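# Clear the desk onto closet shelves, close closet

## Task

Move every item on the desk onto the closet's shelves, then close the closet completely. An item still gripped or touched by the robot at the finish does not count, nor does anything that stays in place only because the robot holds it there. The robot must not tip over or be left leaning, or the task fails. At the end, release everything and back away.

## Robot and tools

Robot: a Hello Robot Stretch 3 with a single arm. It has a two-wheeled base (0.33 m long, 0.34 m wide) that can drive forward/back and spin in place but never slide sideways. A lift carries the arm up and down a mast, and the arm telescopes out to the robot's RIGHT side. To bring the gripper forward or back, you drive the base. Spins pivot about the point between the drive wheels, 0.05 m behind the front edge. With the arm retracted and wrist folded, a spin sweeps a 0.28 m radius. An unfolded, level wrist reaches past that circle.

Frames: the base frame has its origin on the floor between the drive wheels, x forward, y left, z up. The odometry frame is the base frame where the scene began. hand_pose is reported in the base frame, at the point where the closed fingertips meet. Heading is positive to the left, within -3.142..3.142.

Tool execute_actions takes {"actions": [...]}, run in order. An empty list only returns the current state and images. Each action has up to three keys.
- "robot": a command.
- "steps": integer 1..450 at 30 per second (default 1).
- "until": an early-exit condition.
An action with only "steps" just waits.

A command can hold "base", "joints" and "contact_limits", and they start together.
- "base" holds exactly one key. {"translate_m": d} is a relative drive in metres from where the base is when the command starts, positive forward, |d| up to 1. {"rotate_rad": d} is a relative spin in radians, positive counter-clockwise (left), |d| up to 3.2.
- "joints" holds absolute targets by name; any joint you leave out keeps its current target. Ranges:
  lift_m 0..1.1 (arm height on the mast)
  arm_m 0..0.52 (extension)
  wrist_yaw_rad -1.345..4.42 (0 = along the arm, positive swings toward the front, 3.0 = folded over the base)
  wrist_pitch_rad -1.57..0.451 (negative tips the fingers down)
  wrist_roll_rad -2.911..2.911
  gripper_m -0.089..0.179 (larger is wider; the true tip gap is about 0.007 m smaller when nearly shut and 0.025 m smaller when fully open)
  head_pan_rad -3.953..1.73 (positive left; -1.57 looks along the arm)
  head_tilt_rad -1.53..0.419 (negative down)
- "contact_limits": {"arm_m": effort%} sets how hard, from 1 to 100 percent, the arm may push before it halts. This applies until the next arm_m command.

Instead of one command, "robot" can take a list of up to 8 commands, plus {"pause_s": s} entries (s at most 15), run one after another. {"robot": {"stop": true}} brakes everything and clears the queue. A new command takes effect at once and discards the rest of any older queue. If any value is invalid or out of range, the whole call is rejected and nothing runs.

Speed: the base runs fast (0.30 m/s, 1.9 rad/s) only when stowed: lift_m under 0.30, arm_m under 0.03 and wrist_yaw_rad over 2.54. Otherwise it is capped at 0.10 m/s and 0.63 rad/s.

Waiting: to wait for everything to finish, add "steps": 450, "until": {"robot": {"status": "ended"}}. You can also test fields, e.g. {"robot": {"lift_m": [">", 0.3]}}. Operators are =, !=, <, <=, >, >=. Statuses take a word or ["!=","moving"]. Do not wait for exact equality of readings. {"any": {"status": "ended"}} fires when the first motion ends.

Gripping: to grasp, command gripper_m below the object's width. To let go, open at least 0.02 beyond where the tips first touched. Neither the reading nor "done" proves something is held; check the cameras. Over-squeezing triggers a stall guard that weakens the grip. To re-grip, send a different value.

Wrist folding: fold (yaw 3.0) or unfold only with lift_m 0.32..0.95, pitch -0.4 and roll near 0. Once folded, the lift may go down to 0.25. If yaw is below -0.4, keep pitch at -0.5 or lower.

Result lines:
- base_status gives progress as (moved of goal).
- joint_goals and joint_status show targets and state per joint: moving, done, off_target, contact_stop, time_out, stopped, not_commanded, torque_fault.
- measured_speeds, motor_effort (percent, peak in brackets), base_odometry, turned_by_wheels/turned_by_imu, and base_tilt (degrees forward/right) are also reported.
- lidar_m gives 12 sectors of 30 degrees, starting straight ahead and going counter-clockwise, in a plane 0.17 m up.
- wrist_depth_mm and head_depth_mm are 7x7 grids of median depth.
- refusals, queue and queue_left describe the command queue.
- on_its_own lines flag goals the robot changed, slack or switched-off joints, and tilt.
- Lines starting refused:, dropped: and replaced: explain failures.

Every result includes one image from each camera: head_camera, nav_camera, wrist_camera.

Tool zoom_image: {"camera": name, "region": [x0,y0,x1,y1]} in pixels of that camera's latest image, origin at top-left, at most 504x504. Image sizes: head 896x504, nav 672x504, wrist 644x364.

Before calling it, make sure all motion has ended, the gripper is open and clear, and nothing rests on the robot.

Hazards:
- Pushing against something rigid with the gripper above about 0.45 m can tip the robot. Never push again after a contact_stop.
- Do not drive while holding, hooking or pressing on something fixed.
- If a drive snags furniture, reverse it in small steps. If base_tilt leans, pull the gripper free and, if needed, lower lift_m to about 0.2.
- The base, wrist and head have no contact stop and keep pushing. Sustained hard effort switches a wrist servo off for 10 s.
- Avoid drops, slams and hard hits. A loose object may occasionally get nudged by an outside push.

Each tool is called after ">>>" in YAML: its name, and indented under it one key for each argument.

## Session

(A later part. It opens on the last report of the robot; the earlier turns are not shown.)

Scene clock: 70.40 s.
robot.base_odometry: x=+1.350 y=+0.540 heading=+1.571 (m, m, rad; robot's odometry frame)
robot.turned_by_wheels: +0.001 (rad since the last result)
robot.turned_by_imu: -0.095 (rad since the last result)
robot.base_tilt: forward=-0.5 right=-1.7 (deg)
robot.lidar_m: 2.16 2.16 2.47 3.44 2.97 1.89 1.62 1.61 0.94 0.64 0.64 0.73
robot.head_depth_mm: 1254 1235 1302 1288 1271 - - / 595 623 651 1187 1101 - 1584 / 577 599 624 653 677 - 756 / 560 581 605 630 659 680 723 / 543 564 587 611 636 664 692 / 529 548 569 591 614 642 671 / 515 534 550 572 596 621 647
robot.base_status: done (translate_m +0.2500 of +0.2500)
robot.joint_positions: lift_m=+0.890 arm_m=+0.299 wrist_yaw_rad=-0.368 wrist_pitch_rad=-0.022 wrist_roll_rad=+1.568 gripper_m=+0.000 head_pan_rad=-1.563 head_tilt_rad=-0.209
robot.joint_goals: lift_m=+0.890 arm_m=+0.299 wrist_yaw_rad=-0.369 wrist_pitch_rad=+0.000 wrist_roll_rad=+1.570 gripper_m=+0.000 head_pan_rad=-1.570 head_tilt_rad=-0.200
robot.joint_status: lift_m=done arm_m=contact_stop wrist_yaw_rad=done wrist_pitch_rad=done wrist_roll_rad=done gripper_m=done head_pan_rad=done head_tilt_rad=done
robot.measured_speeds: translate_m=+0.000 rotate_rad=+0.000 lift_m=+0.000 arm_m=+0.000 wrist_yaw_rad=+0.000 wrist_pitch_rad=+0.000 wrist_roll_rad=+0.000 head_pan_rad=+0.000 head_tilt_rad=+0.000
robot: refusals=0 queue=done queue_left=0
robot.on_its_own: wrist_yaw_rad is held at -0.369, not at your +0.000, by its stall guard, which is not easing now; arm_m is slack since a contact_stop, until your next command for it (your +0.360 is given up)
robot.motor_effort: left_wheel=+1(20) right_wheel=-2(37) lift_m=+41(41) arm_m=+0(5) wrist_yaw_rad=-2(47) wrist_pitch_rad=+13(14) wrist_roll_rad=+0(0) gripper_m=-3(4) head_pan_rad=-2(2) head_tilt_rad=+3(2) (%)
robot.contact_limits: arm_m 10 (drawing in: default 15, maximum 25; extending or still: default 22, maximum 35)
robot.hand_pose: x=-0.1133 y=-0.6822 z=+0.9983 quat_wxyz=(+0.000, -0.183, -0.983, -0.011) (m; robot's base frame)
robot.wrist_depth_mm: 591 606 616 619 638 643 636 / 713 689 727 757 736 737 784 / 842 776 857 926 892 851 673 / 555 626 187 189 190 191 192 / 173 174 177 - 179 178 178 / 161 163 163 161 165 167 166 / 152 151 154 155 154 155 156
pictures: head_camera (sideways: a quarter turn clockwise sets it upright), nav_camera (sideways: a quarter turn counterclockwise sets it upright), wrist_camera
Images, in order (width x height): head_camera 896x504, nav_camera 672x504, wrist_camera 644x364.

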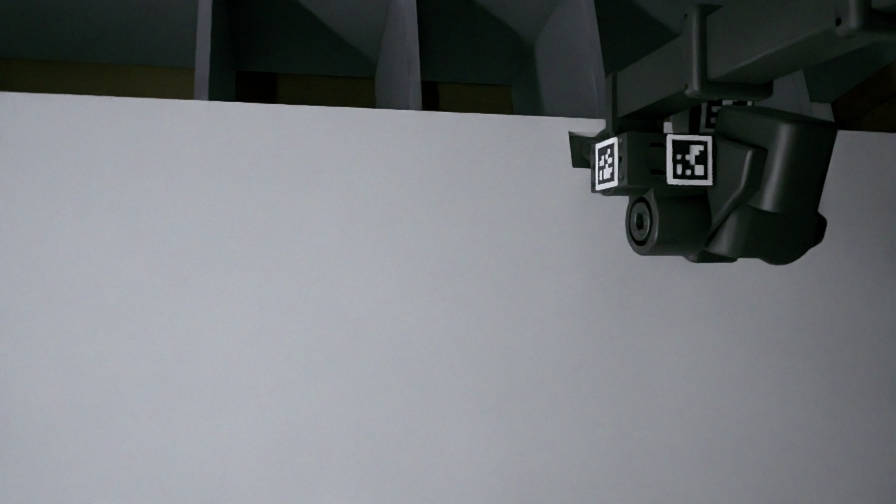

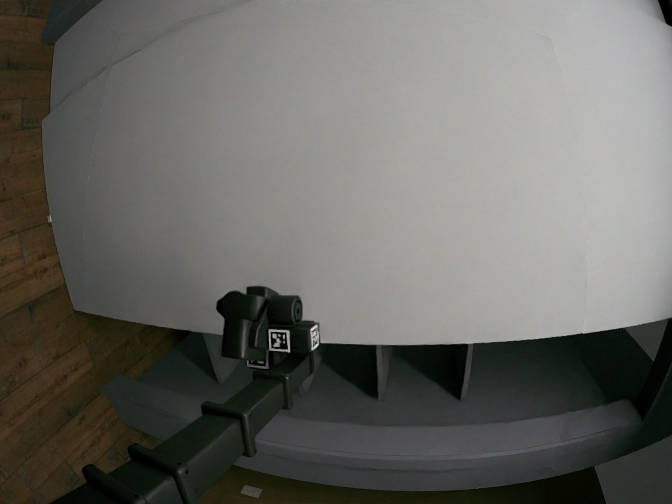

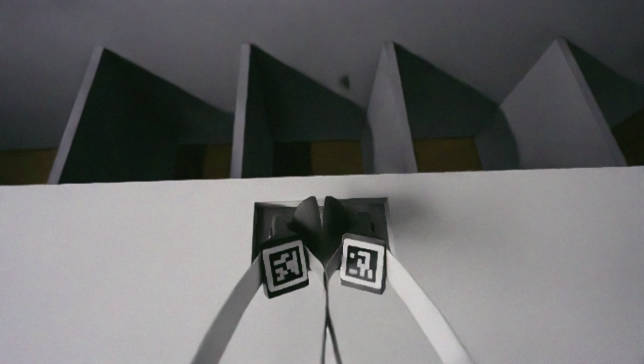

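>>> execute_actions:
  actions:
    - {"robot":[{"joints":{"arm_m":0.0}},{"joints":{"wrist_yaw_rad":0,"wrist_roll_rad":0,"head_tilt_rad":-0.6,"head_pan_rad":-1.7}},{"base":{"rotate_rad":0.2}},{"base":{"translate_m":-0.45}}],"steps":450,"until":{"robot":{"status":"ended"}}}

Scene clock: 87.00 s.
robot.base_odometry: x=+1.440 y=+0.099 heading=+1.771 (m, m, rad; robot's odometry frame)
robot.turned_by_wheels: +0.200 (rad since the last result)
robot.turned_by_imu: +0.198 (rad since the last result)
robot.base_tilt: forward=-0.5 right=-1.8 (deg)
robot.lidar_m: 2.60 2.65 3.42 2.97 1.82 1.25 1.17 1.19 0.69 0.69 0.69 0.89
robot.head_depth_mm: 585 651 729 834 1627 1550 - / 569 621 698 801 932 - - / 911 736 786 846 945 1077 - / 1149 1299 1219 1455 1633 - - / 1148 1291 1217 1517 1774 - 1243 / 1129 1275 1148 1459 1670 1448 1198 / 1106 1244 1145 1457 858 947 1105
robot.base_status: done (translate_m -0.4500 of -0.4500)
robot.joint_positions: lift_m=+0.890 arm_m=+0.000 wrist_yaw_rad=-0.002 wrist_pitch_rad=-0.021 wrist_roll_rad=+0.006 gripper_m=+0.000 head_pan_rad=-1.693 head_tilt_rad=-0.592
robot.joint_goals: lift_m=+0.890 arm_m=+0.000 wrist_yaw_rad=+0.000 wrist_pitch_rad=+0.000 wrist_roll_rad=+0.000 gripper_m=+0.000 head_pan_rad=-1.700 head_tilt_rad=-0.600
robot.joint_status: lift_m=done arm_m=done wrist_yaw_rad=done wrist_pitch_rad=done wrist_roll_rad=done gripper_m=done head_pan_rad=done head_tilt_rad=done
robot.measured_speeds: translate_m=+0.000 rotate_rad=+0.000 lift_m=+0.000 arm_m=+0.000 wrist_yaw_rad=+0.000 wrist_pitch_rad=+0.000 wrist_roll_rad=+0.000 head_pan_rad=+0.000 head_tilt_rad=+0.000
robot: refusals=0 queue=done queue_left=0
robot.motor_effort: left_wheel=-3(8) right_wheel=+3(7) lift_m=+41(42) arm_m=-2(2) wrist_yaw_rad=+1(1) wrist_pitch_rad=+12(13) wrist_roll_rad=-3(4) gripper_m=-3(3) head_pan_rad=-2(13) head_tilt_rad=-3(22) (%)
robot.hand_pose: x=-0.0219 y=-0.4010 z=+0.9987 quat_wxyz=(+0.705, +0.007, -0.709, -0.008) (m; robot's base frame)
robot.wrist_depth_mm: 367 381 - - 749 401 416 / 381 387 - - 738 417 - / 390 404 - - 758 426 - / 404 414 - - 552 452 - / 418 431 - - 549 472 - / 434 445 - - 527 486 - / 455 463 844 951 858 516 -
pictures: head_camera (sideways: a quarter turn clockwise sets it upright), nav_camera (sideways: a quarter turn counterclockwise sets it upright), wrist_camera
Images, in order (width x height): head_camera 896x504, nav_camera 672x504, wrist_camera 644x364.

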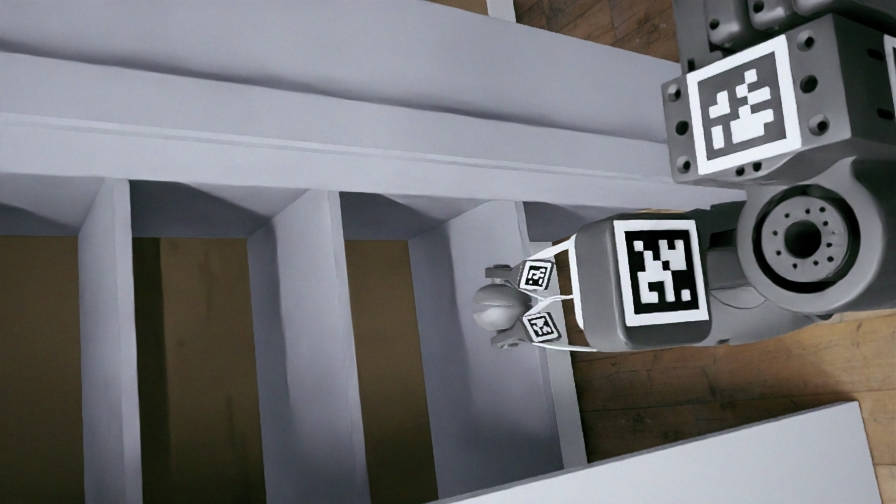

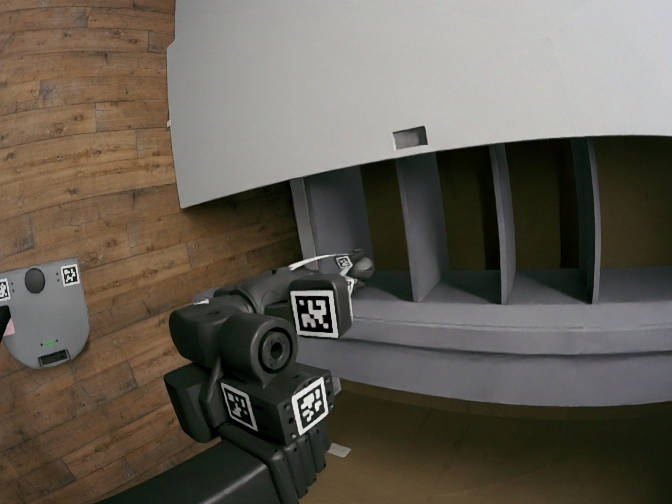

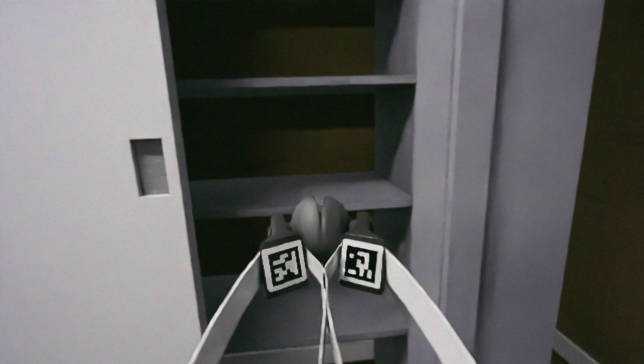

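>>> execute_actions:
  actions:
    - {"robot":[{"joints":{"wrist_pitch_rad":-0.4,"wrist_yaw_rad":3.0}},{"joints":{"lift_m":0.25,"head_pan_rad":0,"head_tilt_rad":-0.5}},{"base":{"rotate_rad":1.571}},{"base":{"translate_m":1.0}},{"base":{"translate_m":1.0}},{"base":{"translate_m":0.45}},{"base":{"rotate_rad":1.571}},{"joints":{"lift_m":0.9,"head_pan_rad":-1.3,"head_tilt_rad":-0.6}}],"steps":450,"until":{"robot":{"status":"ended"}}}
    - {"steps":450,"until":{"robot":{"status":"ended"}}}

Scene clock: 124.37 s.
robot.base_odometry: x=-0.961 y=-0.388 heading=-1.371 (m, m, rad; robot's odometry frame)
robot.turned_by_wheels: +3.142 (rad since the last result)
robot.turned_by_imu: +3.171 (rad since the last result)
robot.base_tilt: forward=-0.6 right=-1.7 (deg)
robot.lidar_m: 1.33 1.37 1.81 3.12 3.20 2.56 2.41 1.42 0.54 0.93 0.95 1.10
robot.head_depth_mm: 744 818 822 542 472 389 330 / 760 834 822 598 471 389 331 / 771 849 825 600 471 388 330 / 787 862 822 601 471 389 330 / 797 880 822 601 470 388 330 / 817 898 819 599 471 387 331 / 831 919 824 599 472 388 330
robot.base_status: done (rotate_rad +1.5708 of +1.5710)
robot.joint_positions: lift_m=+0.616 arm_m=+0.000 wrist_yaw_rad=+2.998 wrist_pitch_rad=-0.414 wrist_roll_rad=+0.005 gripper_m=+0.000 head_pan_rad=-1.293 head_tilt_rad=-0.592
robot.joint_goals: lift_m=+0.900 arm_m=+0.000 wrist_yaw_rad=+3.000 wrist_pitch_rad=-0.400 wrist_roll_rad=+0.000 gripper_m=+0.000 head_pan_rad=-1.300 head_tilt_rad=-0.600
robot.joint_status: lift_m=moving arm_m=done wrist_yaw_rad=done wrist_pitch_rad=done wrist_roll_rad=done gripper_m=done head_pan_rad=done head_tilt_rad=done
robot.measured_speeds: translate_m=+0.000 rotate_rad=+0.000 lift_m=+0.110 arm_m=+0.000 wrist_yaw_rad=+0.000 wrist_pitch_rad=+0.000 wrist_roll_rad=+0.000 head_pan_rad=+0.000 head_tilt_rad=+0.000
robot: refusals=0 queue=running queue_left=0
robot.motor_effort: left_wheel=-4(11) right_wheel=+4(12) lift_m=+44(41) arm_m=-2(2) wrist_yaw_rad=+0(2) wrist_pitch_rad=+8(13) wrist_roll_rad=-3(3) gripper_m=-3(3) head_pan_rad=-2(28) head_tilt_rad=-3(8) (%)
robot.hand_pose: x=+0.0109 y=+0.0773 z=+0.6297 quat_wxyz=(+0.195, +0.702, +0.095, +0.678) (m; robot's base frame)
robot.wrist_depth_mm: - - - - - - - / - - - - - - - / - - - - - - - / - - - - - - - / - - - - - - - / 896 874 - 863 858 849 861 / 770 764 763 765 768 752 724
pictures: head_camera (sideways: a quarter turn clockwise sets it upright), nav_camera (sideways: a quarter turn counterclockwise sets it upright), wrist_camera
Images, in order (width x height): head_camera 896x504, nav_camera 672x504, wrist_camera 644x364.

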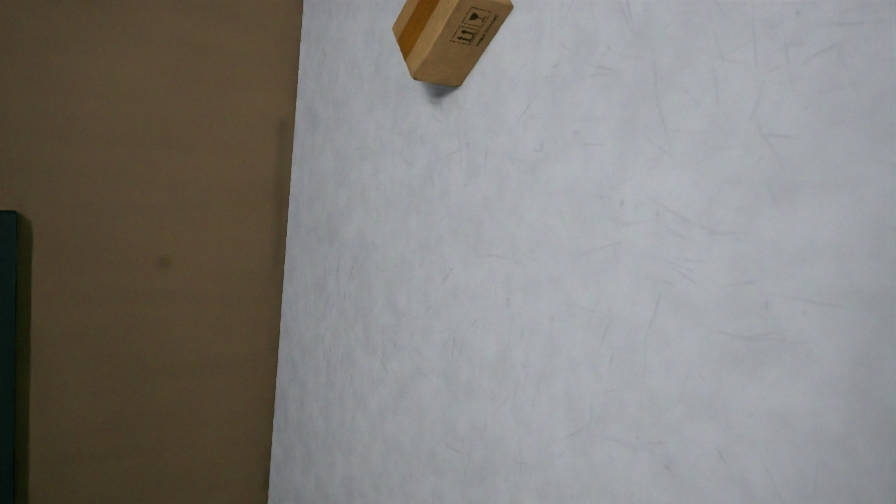

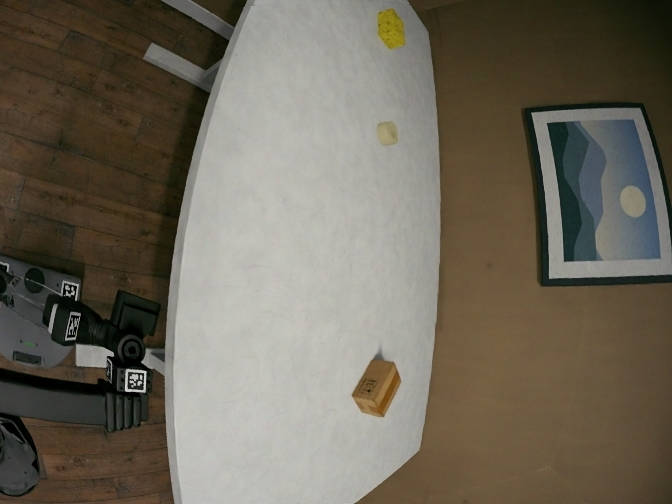

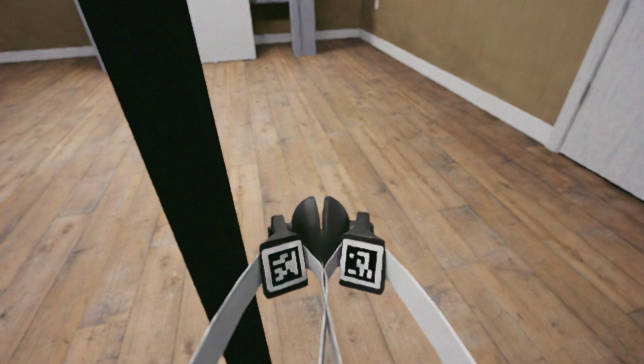

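>>> execute_actions:
  actions:
    - {"robot":{"joints":{"head_pan_rad":-1.75,"head_tilt_rad":-0.8}},"steps":60,"until":{"robot":{"status":"ended"}}}

Scene clock: 127.57 s.
robot.base_odometry: x=-0.961 y=-0.388 heading=-1.371 (m, m, rad; robot's odometry frame)
robot.turned_by_wheels: +0.000 (rad since the last result)
robot.turned_by_imu: +0.000 (rad since the last result)
robot.base_tilt: forward=-0.6 right=-1.7 (deg)
robot.lidar_m: 1.33 1.37 1.81 3.12 3.19 2.55 2.41 1.42 0.53 0.93 0.95 1.10
robot.head_depth_mm: 902 999 563 460 391 352 1178 / 873 724 562 461 390 345 - / 850 721 562 461 390 338 - / 835 722 544 460 391 338 - / 811 723 531 460 390 338 314 / 791 723 562 460 390 338 314 / 776 719 561 460 389 338 309
robot.base_status: done (rotate_rad +1.5708 of +1.5710)
robot.joint_positions: lift_m=+0.696 arm_m=+0.000 wrist_yaw_rad=+2.999 wrist_pitch_rad=-0.413 wrist_roll_rad=+0.005 gripper_m=+0.000 head_pan_rad=-1.743 head_tilt_rad=-0.789
robot.joint_goals: lift_m=+0.696 arm_m=+0.000 wrist_yaw_rad=+3.000 wrist_pitch_rad=-0.400 wrist_roll_rad=+0.000 gripper_m=+0.000 head_pan_rad=-1.750 head_tilt_rad=-0.800
robot.joint_status: lift_m=contact_stop arm_m=done wrist_yaw_rad=done wrist_pitch_rad=done wrist_roll_rad=done gripper_m=done head_pan_rad=done head_tilt_rad=done
robot.measured_speeds: translate_m=+0.000 rotate_rad=+0.000 lift_m=+0.000 arm_m=+0.000 wrist_yaw_rad=+0.000 wrist_pitch_rad=+0.000 wrist_roll_rad=+0.000 head_pan_rad=+0.000 head_tilt_rad=+0.000
robot: refusals=0 queue=done queue_left=0
robot.on_its_own: lift_m is slack since a contact_stop, until your next command for it (your +0.900 is given up)
robot.motor_effort: left_wheel=-4(6) right_wheel=+5(8) lift_m=+30(71) arm_m=+1(1) wrist_yaw_rad=+0(0) wrist_pitch_rad=+8(8) wrist_roll_rad=-3(3) gripper_m=-3(3) head_pan_rad=-1(20) head_tilt_rad=-4(16) (%)
robot.hand_pose: x=+0.0107 y=+0.0777 z=+0.7101 quat_wxyz=(+0.195, +0.702, +0.095, +0.678) (m; robot's base frame)
robot.wrist_depth_mm: - - - - - - - / - - - - - - - / - - - - - - - / - - - - - - - / - - - - - - - / - 973 - 925 991 994 950 / 839 878 867 842 843 840 831
pictures: head_camera (sideways: a quarter turn clockwise sets it upright), nav_camera (sideways: a quarter turn counterclockwise sets it upright), wrist_camera
Images, in order (width x height): head_camera 896x504, nav_camera 672x504, wrist_camera 644x364.

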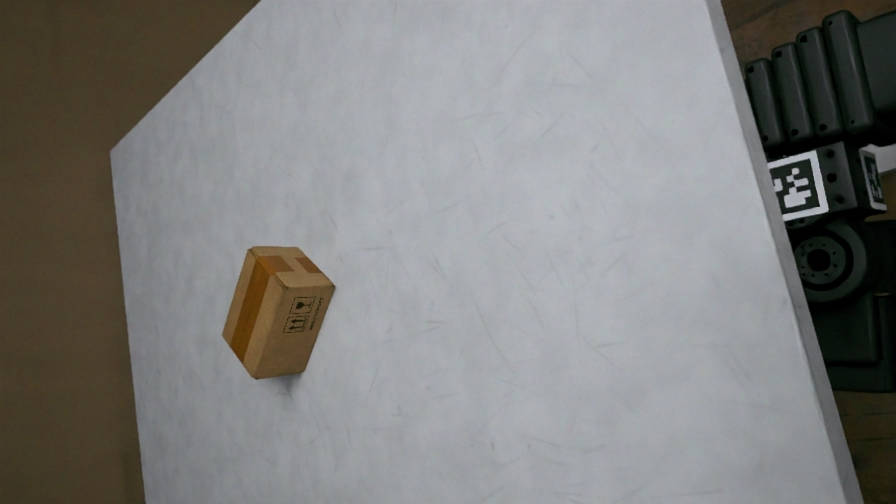

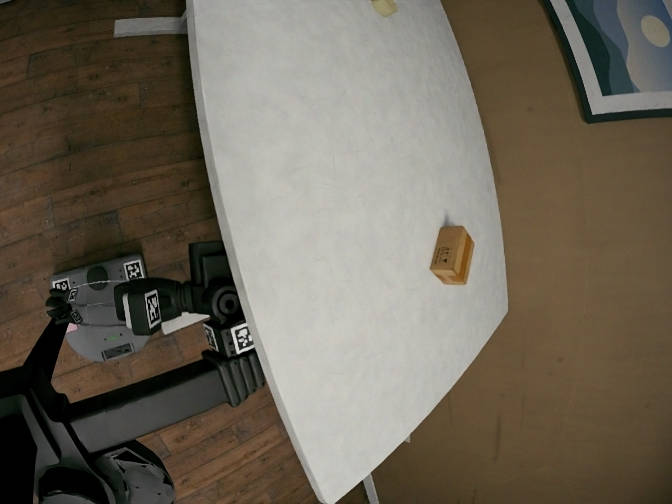

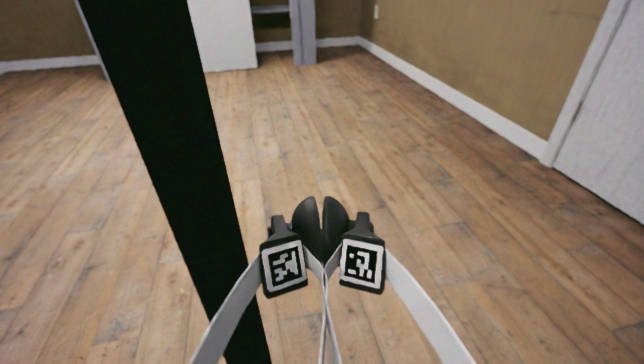

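>>> execute_actions:
  actions:
    - {"robot":[{"joints":{"lift_m":0.28}},{"base":{"rotate_rad":1.571}},{"base":{"translate_m":0.17}},{"base":{"rotate_rad":-1.59}},{"joints":{"lift_m":0.94}},{"joints":{"wrist_yaw_rad":0,"wrist_pitch_rad":-0.5,"gripper_m":0.16,"lift_m":1.08}}],"steps":450,"until":{"robot":{"status":"ended"}}}
    - {"steps":250,"until":{"robot":{"status":"ended"}}}

Scene clock: 159.40 s.
robot.base_odometry: x=-0.795 y=-0.354 heading=-1.390 (m, m, rad; robot's odometry frame)
robot.turned_by_wheels: -0.019 (rad since the last result)
robot.turned_by_imu: -0.112 (rad since the last result)
robot.base_tilt: forward=-0.5 right=-1.8 (deg)
robot.lidar_m: 1.29 1.31 1.61 2.95 2.97 2.72 2.45 1.95 1.23 0.71 1.11 1.16
robot.head_depth_mm: - - - - 1496 1298 1147 / - - - 1662 1494 1313 1146 / - - - - 1454 1298 1147 / - - - - 1365 1278 1149 / - - - - 1452 1300 1142 / - 656 594 446 1455 1301 1145 / 896 685 574 458 1426 1291 1139
robot.base_status: done (rotate_rad -1.5898 of -1.5900)
robot.joint_positions: lift_m=+1.080 arm_m=+0.000 wrist_yaw_rad=+0.003 wrist_pitch_rad=-0.512 wrist_roll_rad=+0.004 gripper_m=+0.160 head_pan_rad=-1.746 head_tilt_rad=-0.796
robot.joint_goals: lift_m=+1.080 arm_m=+0.000 wrist_yaw_rad=+0.000 wrist_pitch_rad=-0.500 wrist_roll_rad=+0.000 gripper_m=+0.160 head_pan_rad=-1.750 head_tilt_rad=-0.800
robot.joint_status: lift_m=done arm_m=done wrist_yaw_rad=done wrist_pitch_rad=done wrist_roll_rad=done gripper_m=done head_pan_rad=done head_tilt_rad=done
robot.measured_speeds: translate_m=+0.000 rotate_rad=+0.000 lift_m=+0.000 arm_m=+0.000 wrist_yaw_rad=+0.000 wrist_pitch_rad=+0.000 wrist_roll_rad=+0.000 head_pan_rad=+0.000 head_tilt_rad=+0.000
robot: refusals=0 queue=done queue_left=0
robot.motor_effort: left_wheel=+4(98) right_wheel=-6(43) lift_m=+42(45) arm_m=+1(0) wrist_yaw_rad=-3(3) wrist_pitch_rad=+7(10) wrist_roll_rad=-2(3) gripper_m=+0(98) head_pan_rad=-1(2) head_tilt_rad=-2(4) (%)
robot.hand_pose: x=-0.0209 y=-0.3566 z=+1.0717 quat_wxyz=(+0.683, +0.180, -0.685, -0.179) (m; robot's base frame)
robot.wrist_depth_mm: 678 717 760 812 830 897 962 / 644 636 655 619 613 - - / 489 489 478 472 477 - - / 394 392 389 391 383 378 - / 331 337 327 322 322 331 323 / 283 - 281 279 278 269 279 / 249 247 246 245 248 258 -
pictures: head_camera (sideways: a quarter turn clockwise sets it upright), nav_camera (sideways: a quarter turn counterclockwise sets it upright), wrist_camera
Images, in order (width x height): head_camera 896x504, nav_camera 672x504, wrist_camera 644x364.

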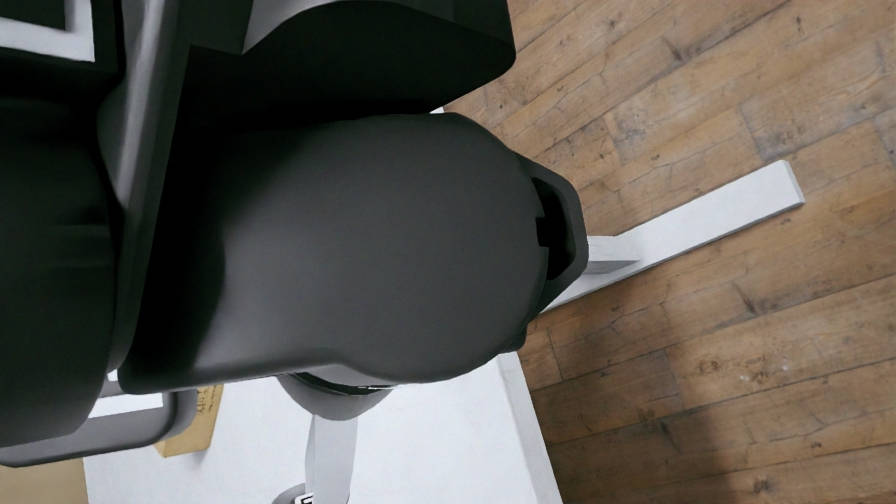

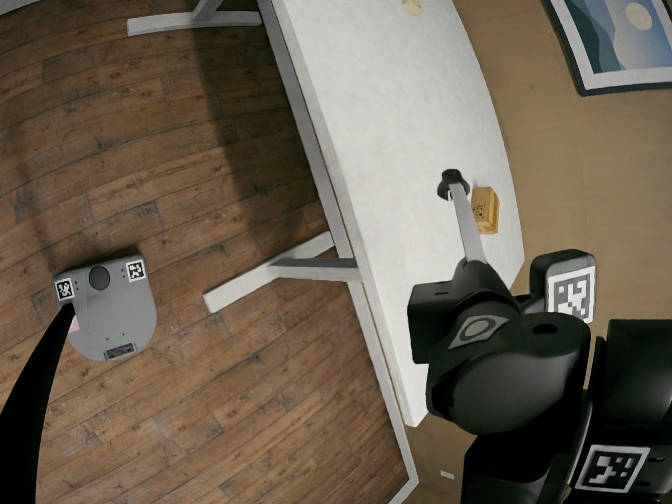

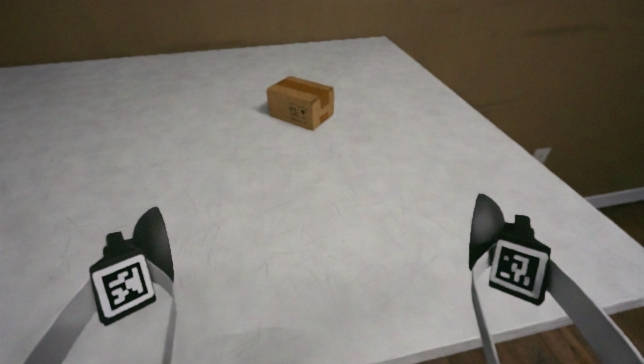

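>>> execute_actions:
  actions:
    - {"robot":{"joints":{"arm_m":0.3,"gripper_m":0.179}},"steps":150,"until":{"robot":{"status":"ended"}}}

Scene clock: 172.23 s.
robot.base_odometry: x=-0.795 y=-0.354 heading=-1.390 (m, m, rad; robot's odometry frame)
robot.turned_by_wheels: +0.000 (rad since the last result)
robot.turned_by_imu: +0.001 (rad since the last result)
robot.base_tilt: forward=-0.5 right=-1.8 (deg)
robot.lidar_m: 1.29 1.31 1.61 2.95 2.96 2.71 2.45 1.96 1.23 0.71 1.11 1.16
robot.head_depth_mm: 1165 1345 557 1671 1493 1294 1145 / 1122 742 558 1636 1495 1292 1143 / 1067 714 559 495 1496 1296 1149 / 986 712 556 470 1324 1286 1138 / 936 683 555 457 1476 1296 1143 / - 654 554 458 1453 1294 1145 / 896 684 557 457 1420 1299 1145
robot.base_status: done (rotate_rad -1.5898 of -1.5900)
robot.joint_positions: lift_m=+1.080 arm_m=+0.300 wrist_yaw_rad=+0.002 wrist_pitch_rad=-0.512 wrist_roll_rad=+0.004 gripper_m=+0.179 head_pan_rad=-1.746 head_tilt_rad=-0.796
robot.joint_goals: lift_m=+1.080 arm_m=+0.300 wrist_yaw_rad=+0.000 wrist_pitch_rad=-0.500 wrist_roll_rad=+0.000 gripper_m=+0.179 head_pan_rad=-1.750 head_tilt_rad=-0.800
robot.joint_status: lift_m=done arm_m=done wrist_yaw_rad=done wrist_pitch_rad=done wrist_roll_rad=done gripper_m=done head_pan_rad=done head_tilt_rad=done
robot.measured_speeds: translate_m=+0.000 rotate_rad=+0.000 lift_m=+0.000 arm_m=+0.000 wrist_yaw_rad=+0.000 wrist_pitch_rad=+0.000 wrist_roll_rad=+0.000 head_pan_rad=+0.000 head_tilt_rad=+0.000
robot: refusals=0 queue=done queue_left=0
robot.motor_effort: left_wheel=+4(4) right_wheel=-6(6) lift_m=+42(42) arm_m=+4(3) wrist_yaw_rad=-2(3) wrist_pitch_rad=+7(7) wrist_roll_rad=-2(2) gripper_m=+1(86) head_pan_rad=-1(2) head_tilt_rad=-2(2) (%)
robot.hand_pose: x=-0.0212 y=-0.6562 z=+1.0717 quat_wxyz=(+0.683, +0.179, -0.685, -0.179) (m; robot's base frame)
robot.wrist_depth_mm: 452 473 489 535 553 579 642 / 495 516 551 576 612 662 747 / 491 479 490 474 470 746 869 / 393 392 391 388 382 398 - / 328 338 313 269 321 333 - / 290 280 273 246 279 268 285 / 241 247 247 244 244 243 242
pictures: head_camera (sideways: a quarter turn clockwise sets it upright), nav_camera (sideways: a quarter turn counterclockwise sets it upright), wrist_camera
Images, in order (width x height): head_camera 896x504, nav_camera 672x504, wrist_camera 644x364.

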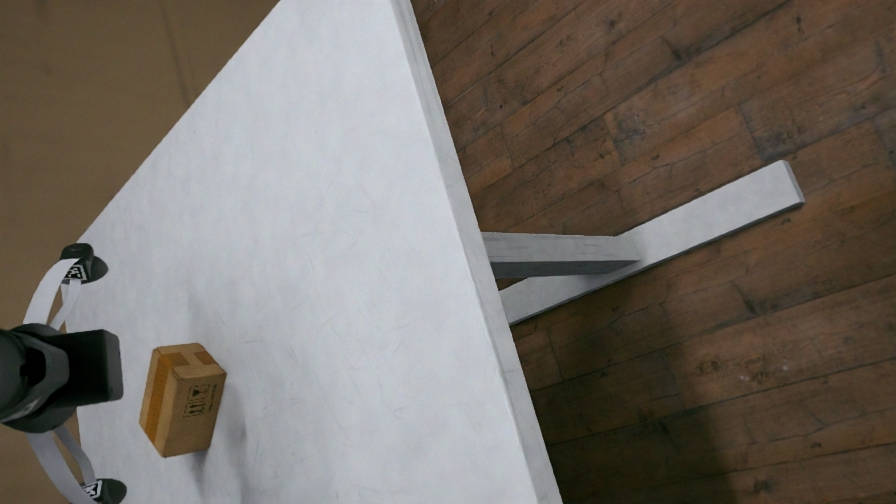

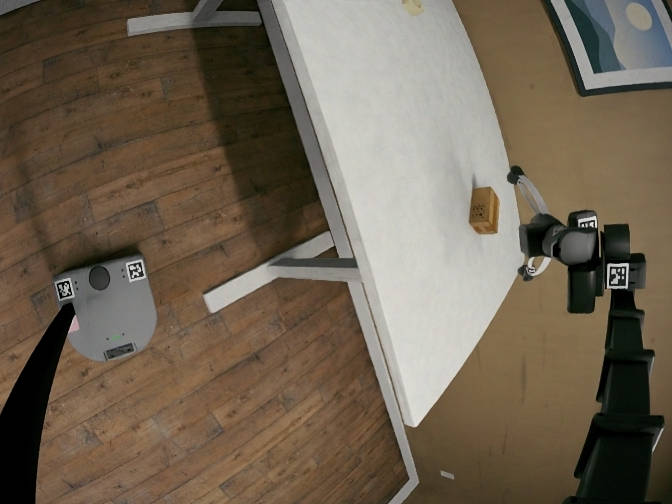

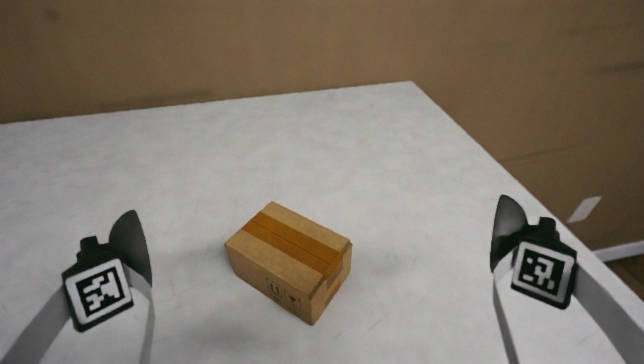

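>>> execute_actions:
  actions:
    - {"robot":[{"joints":{"arm_m":0.33},"base":{"translate_m":0.02}},{"joints":{"lift_m":1.02}}],"steps":150,"until":{"robot":{"status":"ended"}}}

Scene clock: 178.57 s.
robot.base_odometry: x=-0.791 y=-0.374 heading=-1.390 (m, m, rad; robot's odometry frame)
robot.turned_by_wheels: +0.000 (rad since the last result)
robot.turned_by_imu: +0.001 (rad since the last result)
robot.base_tilt: forward=-0.6 right=-1.7 (deg)
robot.lidar_m: 1.28 1.29 1.59 2.95 2.96 2.74 2.47 1.95 1.22 0.72 1.11 1.14
robot.head_depth_mm: - - 557 1676 1499 1304 1145 / - 714 557 1647 1491 1302 1151 / 1059 711 557 482 1485 1282 1143 / 891 700 556 470 1387 1290 1143 / - 675 559 456 1488 1299 1149 / - 655 555 456 1463 1297 1143 / 899 685 556 458 1424 1296 1144
robot.base_status: done (translate_m +0.0200 of +0.0200)
robot.joint_positions: lift_m=+1.020 arm_m=+0.330 wrist_yaw_rad=+0.002 wrist_pitch_rad=-0.512 wrist_roll_rad=+0.004 gripper_m=+0.179 head_pan_rad=-1.746 head_tilt_rad=-0.796
robot.joint_goals: lift_m=+1.020 arm_m=+0.330 wrist_yaw_rad=+0.000 wrist_pitch_rad=-0.500 wrist_roll_rad=+0.000 gripper_m=+0.179 head_pan_rad=-1.750 head_tilt_rad=-0.800
robot.joint_status: lift_m=done arm_m=done wrist_yaw_rad=done wrist_pitch_rad=done wrist_roll_rad=done gripper_m=done head_pan_rad=done head_tilt_rad=done
robot.measured_speeds: translate_m=+0.000 rotate_rad=+0.000 lift_m=+0.000 arm_m=+0.000 wrist_yaw_rad=+0.000 wrist_pitch_rad=+0.000 wrist_roll_rad=+0.000 head_pan_rad=+0.000 head_tilt_rad=+0.000
robot: refusals=0 queue=done queue_left=0
robot.motor_effort: left_wheel=+4(8) right_wheel=-6(8) lift_m=+18(47) arm_m=+3(1) wrist_yaw_rad=-2(2) wrist_pitch_rad=+7(7) wrist_roll_rad=-2(2) gripper_m=+0(1) head_pan_rad=+0(1) head_tilt_rad=-2(2) (%)
robot.hand_pose: x=-0.0212 y=-0.6862 z=+1.0127 quat_wxyz=(+0.683, +0.179, -0.685, -0.179) (m; robot's base frame)
robot.wrist_depth_mm: 431 451 476 501 526 554 597 / 455 468 491 474 469 630 664 / 374 371 367 368 362 357 745 / 300 301 301 293 293 289 306 / 252 256 234 184 237 255 244 / 222 215 215 174 212 207 213 / 184 189 188 187 188 185 184
pictures: head_camera (sideways: a quarter turn clockwise sets it upright), nav_camera (sideways: a quarter turn counterclockwise sets it upright), wrist_camera
Images, in order (width x height): head_camera 896x504, nav_camera 672x504, wrist_camera 644x364.

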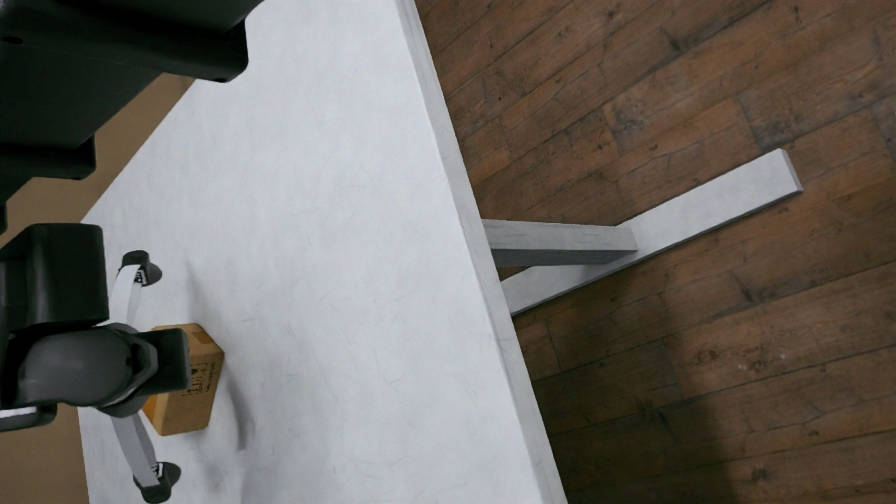

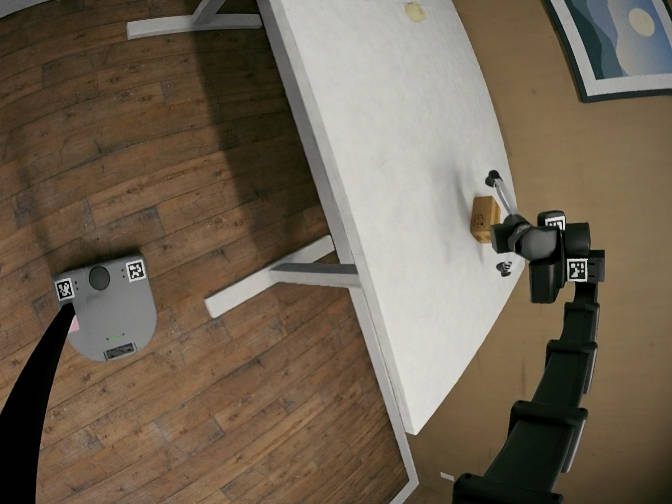

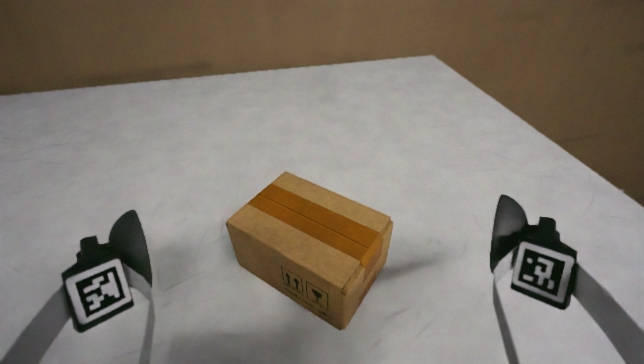

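>>> execute_actions:
  actions:
    - {"robot":[{"joints":{"lift_m":0.985,"arm_m":0.335}},{"joints":{"gripper_m":0.07}}],"steps":150,"until":{"robot":{"status":"ended"}}}

Scene clock: 183.83 s.
robot.base_odometry: x=-0.791 y=-0.374 heading=-1.390 (m, m, rad; robot's odometry frame)
robot.turned_by_wheels: +0.000 (rad since the last result)
robot.turned_by_imu: +0.001 (rad since the last result)
robot.base_tilt: forward=-0.6 right=-1.7 (deg)
robot.lidar_m: 1.27 1.29 1.59 2.95 2.97 2.74 2.47 1.94 1.22 0.71 1.11 1.14
robot.head_depth_mm: 1129 - - 1662 1490 1299 1145 / - - 557 1627 1478 1292 1139 / - 683 557 483 1488 1284 1151 / - 687 556 469 1389 1287 1142 / - 658 557 457 1504 1295 1142 / - 659 559 458 1467 1296 1144 / 901 710 556 457 1431 1293 1149
robot.base_status: done (translate_m +0.0200 of +0.0200)
robot.joint_positions: lift_m=+0.985 arm_m=+0.335 wrist_yaw_rad=+0.001 wrist_pitch_rad=-0.512 wrist_roll_rad=+0.004 gripper_m=+0.070 head_pan_rad=-1.746 head_tilt_rad=-0.796
robot.joint_goals: lift_m=+0.985 arm_m=+0.335 wrist_yaw_rad=+0.000 wrist_pitch_rad=-0.500 wrist_roll_rad=+0.000 gripper_m=+0.070 head_pan_rad=-1.750 head_tilt_rad=-0.800
robot.joint_status: lift_m=done arm_m=done wrist_yaw_rad=done wrist_pitch_rad=done wrist_roll_rad=done gripper_m=done head_pan_rad=done head_tilt_rad=done
robot.measured_speeds: translate_m=+0.000 rotate_rad=+0.000 lift_m=+0.000 arm_m=+0.000 wrist_yaw_rad=+0.000 wrist_pitch_rad=+0.000 wrist_roll_rad=+0.000 head_pan_rad=+0.000 head_tilt_rad=+0.000
robot: refusals=0 queue=done queue_left=0
robot.motor_effort: left_wheel=+3(4) right_wheel=-5(6) lift_m=+17(20) arm_m=+3(0) wrist_yaw_rad=-1(2) wrist_pitch_rad=+7(7) wrist_roll_rad=-2(2) gripper_m=-4(100) head_pan_rad=-2(1) head_tilt_rad=-1(2) (%)
robot.hand_pose: x=-0.0213 y=-0.6912 z=+0.9776 quat_wxyz=(+0.683, +0.179, -0.685, -0.179) (m; robot's base frame)
robot.wrist_depth_mm: 421 442 465 482 508 550 592 / 407 399 397 397 394 440 669 / 310 307 300 301 298 296 722 / 248 246 182 167 241 239 238 / 204 205 187 149 182 200 201 / 177 178 171 168 169 174 173 / 156 154 154 154 154 153 151
pictures: head_camera (sideways: a quarter turn clockwise sets it upright), nav_camera (sideways: a quarter turn counterclockwise sets it upright), wrist_camera
Images, in order (width x height): head_camera 896x504, nav_camera 672x504, wrist_camera 644x364.

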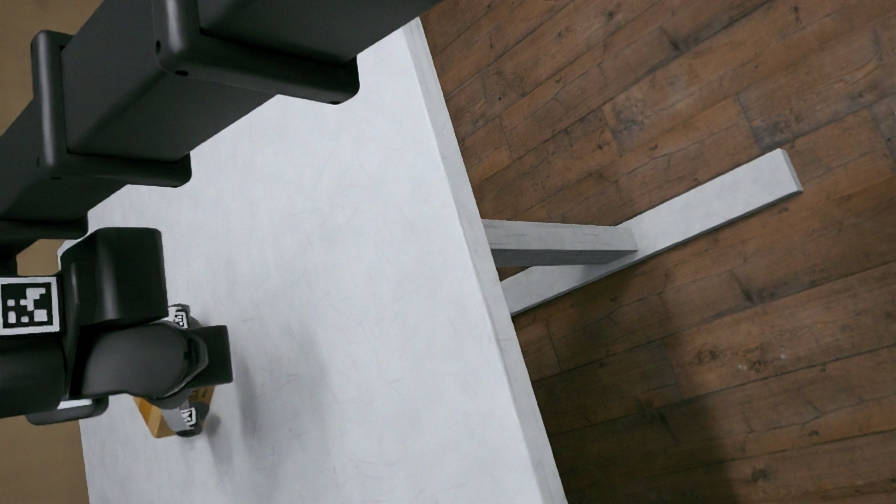

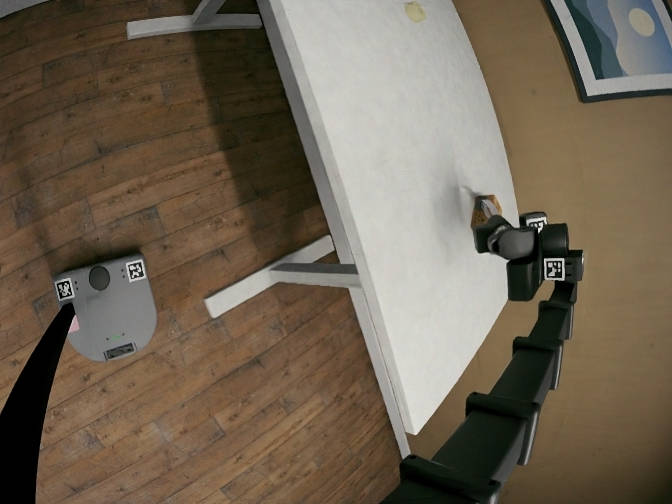

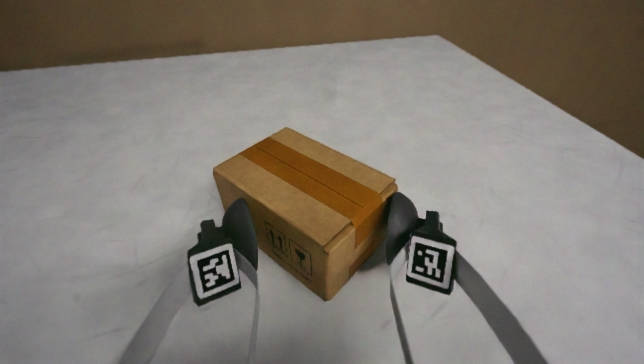

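>>> execute_actions:
  actions:
    - {"robot":[{"joints":{"gripper_m":0.17}},{"joints":{"arm_m":0.38,"wrist_yaw_rad":0.0}},{"joints":{"gripper_m":0.06}},{"joints":{"lift_m":1.03}}],"steps":250,"until":{"robot":{"status":"ended"}}}

Scene clock: 190.93 s.
robot.base_odometry: x=-0.791 y=-0.374 heading=-1.390 (m, m, rad; robot's odometry frame)
robot.turned_by_wheels: +0.000 (rad since the last result)
robot.turned_by_imu: +0.001 (rad since the last result)
robot.base_tilt: forward=-0.5 right=-1.7 (deg)
robot.lidar_m: 1.27 1.29 1.59 2.95 2.96 2.74 2.46 1.95 1.22 0.71 1.11 1.14
robot.head_depth_mm: - 1360 556 1653 1493 1296 1148 / 1159 711 557 1630 1494 1297 1143 / 1070 712 558 482 1486 1289 1145 / 933 713 557 469 1395 1277 1140 / 935 712 556 457 1483 1299 1148 / - 684 557 457 1467 1291 1142 / 898 711 558 457 1436 1281 1141
robot.base_status: done (translate_m +0.0200 of +0.0200)
robot.joint_positions: lift_m=+1.029 arm_m=+0.380 wrist_yaw_rad=+0.001 wrist_pitch_rad=-0.519 wrist_roll_rad=+0.003 gripper_m=+0.060 head_pan_rad=-1.746 head_tilt_rad=-0.796
robot.joint_goals: lift_m=+1.030 arm_m=+0.380 wrist_yaw_rad=+0.000 wrist_pitch_rad=-0.500 wrist_roll_rad=+0.000 gripper_m=+0.060 head_pan_rad=-1.750 head_tilt_rad=-0.800
robot.joint_status: lift_m=done arm_m=done wrist_yaw_rad=done wrist_pitch_rad=done wrist_roll_rad=done gripper_m=done head_pan_rad=done head_tilt_rad=done
robot.measured_speeds: translate_m=+0.000 rotate_rad=+0.000 lift_m=+0.000 arm_m=+0.000 wrist_yaw_rad=+0.000 wrist_pitch_rad=+0.000 wrist_roll_rad=+0.000 head_pan_rad=+0.000 head_tilt_rad=+0.000
robot: refusals=0 queue=done queue_left=0
robot.motor_effort: left_wheel=+4(5) right_wheel=-5(6) lift_m=+43(49) arm_m=+3(5) wrist_yaw_rad=-2(2) wrist_pitch_rad=+11(12) wrist_roll_rad=-2(2) gripper_m=-8(98) head_pan_rad=-1(1) head_tilt_rad=-1(2) (%)
robot.hand_pose: x=-0.0213 y=-0.7351 z=+1.0201 quat_wxyz=(+0.683, +0.182, -0.684, -0.182) (m; robot's base frame)
robot.wrist_depth_mm: 391 399 425 458 486 504 539 / 419 440 466 483 493 563 620 / 379 382 373 375 375 364 711 / 309 309 290 169 302 302 796 / 261 262 149 139 147 254 251 / 222 223 212 133 208 220 218 / 195 196 196 188 193 192 194
pictures: head_camera (sideways: a quarter turn clockwise sets it upright), nav_camera (sideways: a quarter turn counterclockwise sets it upright), wrist_camera
Images, in order (width x height): head_camera 896x504, nav_camera 672x504, wrist_camera 644x364.

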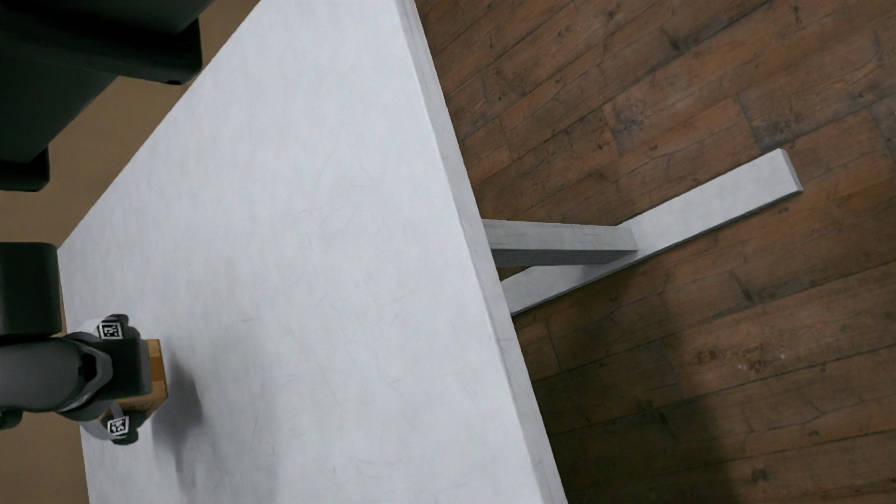

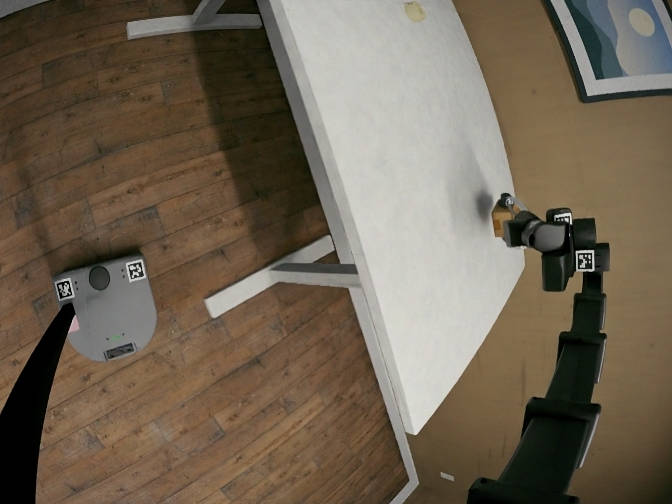

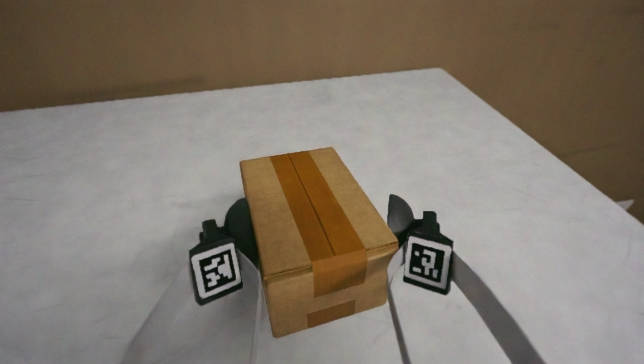

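>>> execute_actions:
  actions:
    - {"robot":[{"joints":{"lift_m":1.06,"arm_m":0.0,"head_pan_rad":-1.57,"head_tilt_rad":-0.5}},{"base":{"translate_m":0.25}},{"base":{"rotate_rad":1.82}},{"base":{"translate_m":1.0}},{"base":{"translate_m":1.0}},{"base":{"translate_m":0.25}},{"base":{"rotate_rad":1.42}}],"steps":450,"until":{"robot":{"status":"ended"}}}
    - {"steps":450,"until":{"robot":{"status":"ended"}}}
    - {"steps":300,"until":{"robot":{"status":"ended"}}}

Scene clock: 238.20 s.
robot.base_odometry: x=+1.299 y=+0.318 heading=+1.513 (m, m, rad; robot's odometry frame)
robot.turned_by_wheels: +2.903 (rad since the last result)
robot.turned_by_imu: +2.936 (rad since the last result)
robot.base_tilt: forward=-0.4 right=-0.9 (deg)
robot.lidar_m: 1.31 2.53 2.74 3.33 2.88 1.57 1.25 1.24 1.35 0.80 0.75 0.81
robot.head_depth_mm: 1536 1664 - - - - - / 713 787 - - - - - / 680 740 - - - - - / 674 733 832 - 363 1443 1283 / 1092 1159 1251 1460 1767 1547 1312 / 1247 1306 1358 1563 1415 1556 1309 / 1206 1258 1346 1521 1361 1564 1224
robot.base_status: moving (rotate_rad +1.0834 of +1.4200)
robot.joint_positions: lift_m=+1.059 arm_m=+0.000 wrist_yaw_rad=+0.001 wrist_pitch_rad=-0.520 wrist_roll_rad=+0.003 gripper_m=+0.060 head_pan_rad=-1.577 head_tilt_rad=-0.507
robot.joint_goals: lift_m=+1.060 arm_m=+0.000 wrist_yaw_rad=+0.000 wrist_pitch_rad=-0.500 wrist_roll_rad=+0.000 gripper_m=+0.060 head_pan_rad=-1.570 head_tilt_rad=-0.500
robot.joint_status: lift_m=done arm_m=done wrist_yaw_rad=done wrist_pitch_rad=done wrist_roll_rad=done gripper_m=done head_pan_rad=done head_tilt_rad=done
robot.measured_speeds: translate_m=+0.000 rotate_rad=+0.634 lift_m=+0.000 arm_m=+0.000 wrist_yaw_rad=+0.000 wrist_pitch_rad=+0.000 wrist_roll_rad=+0.000 head_pan_rad=+0.000 head_tilt_rad=+0.000
robot: refusals=0 queue=running queue_left=0
robot.motor_effort: left_wheel=-6(9) right_wheel=+7(8) lift_m=+43(46) arm_m=-2(0) wrist_yaw_rad=-2(1) wrist_pitch_rad=+12(11) wrist_roll_rad=-2(2) gripper_m=-8(8) head_pan_rad=+3(11) head_tilt_rad=+3(19) (%)
robot.hand_pose: x=-0.0213 y=-0.3557 z=+1.0500 quat_wxyz=(+0.683, +0.182, -0.684, -0.182) (m; robot's base frame)
robot.wrist_depth_mm: 882 - - 529 587 - 882 / 435 835 932 605 - - 912 / 460 - - 692 - - 978 / 500 - - 169 - - - / 555 629 148 139 147 - - / 622 720 - 134 - - - / 705 803 - - - - -
pictures: head_camera (sideways: a quarter turn clockwise sets it upright), nav_camera (sideways: a quarter turn counterclockwise sets it upright), wrist_camera
Images, in order (width x height): head_camera 896x504, nav_camera 672x504, wrist_camera 644x364.

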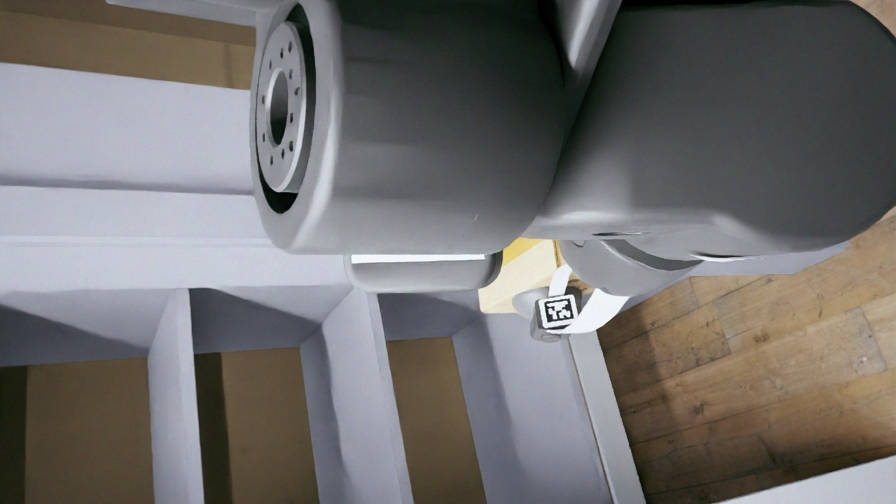

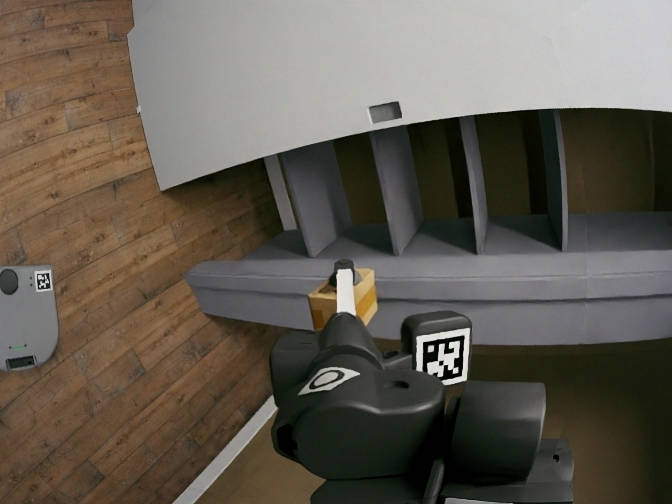

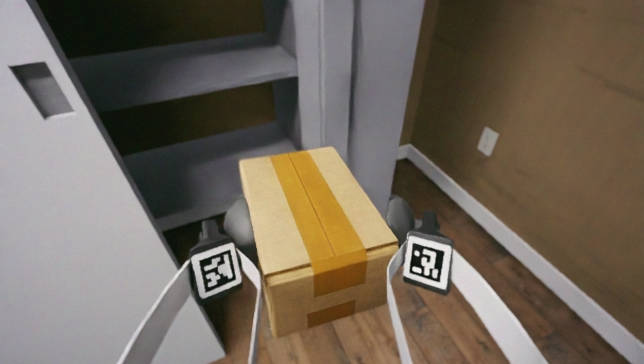

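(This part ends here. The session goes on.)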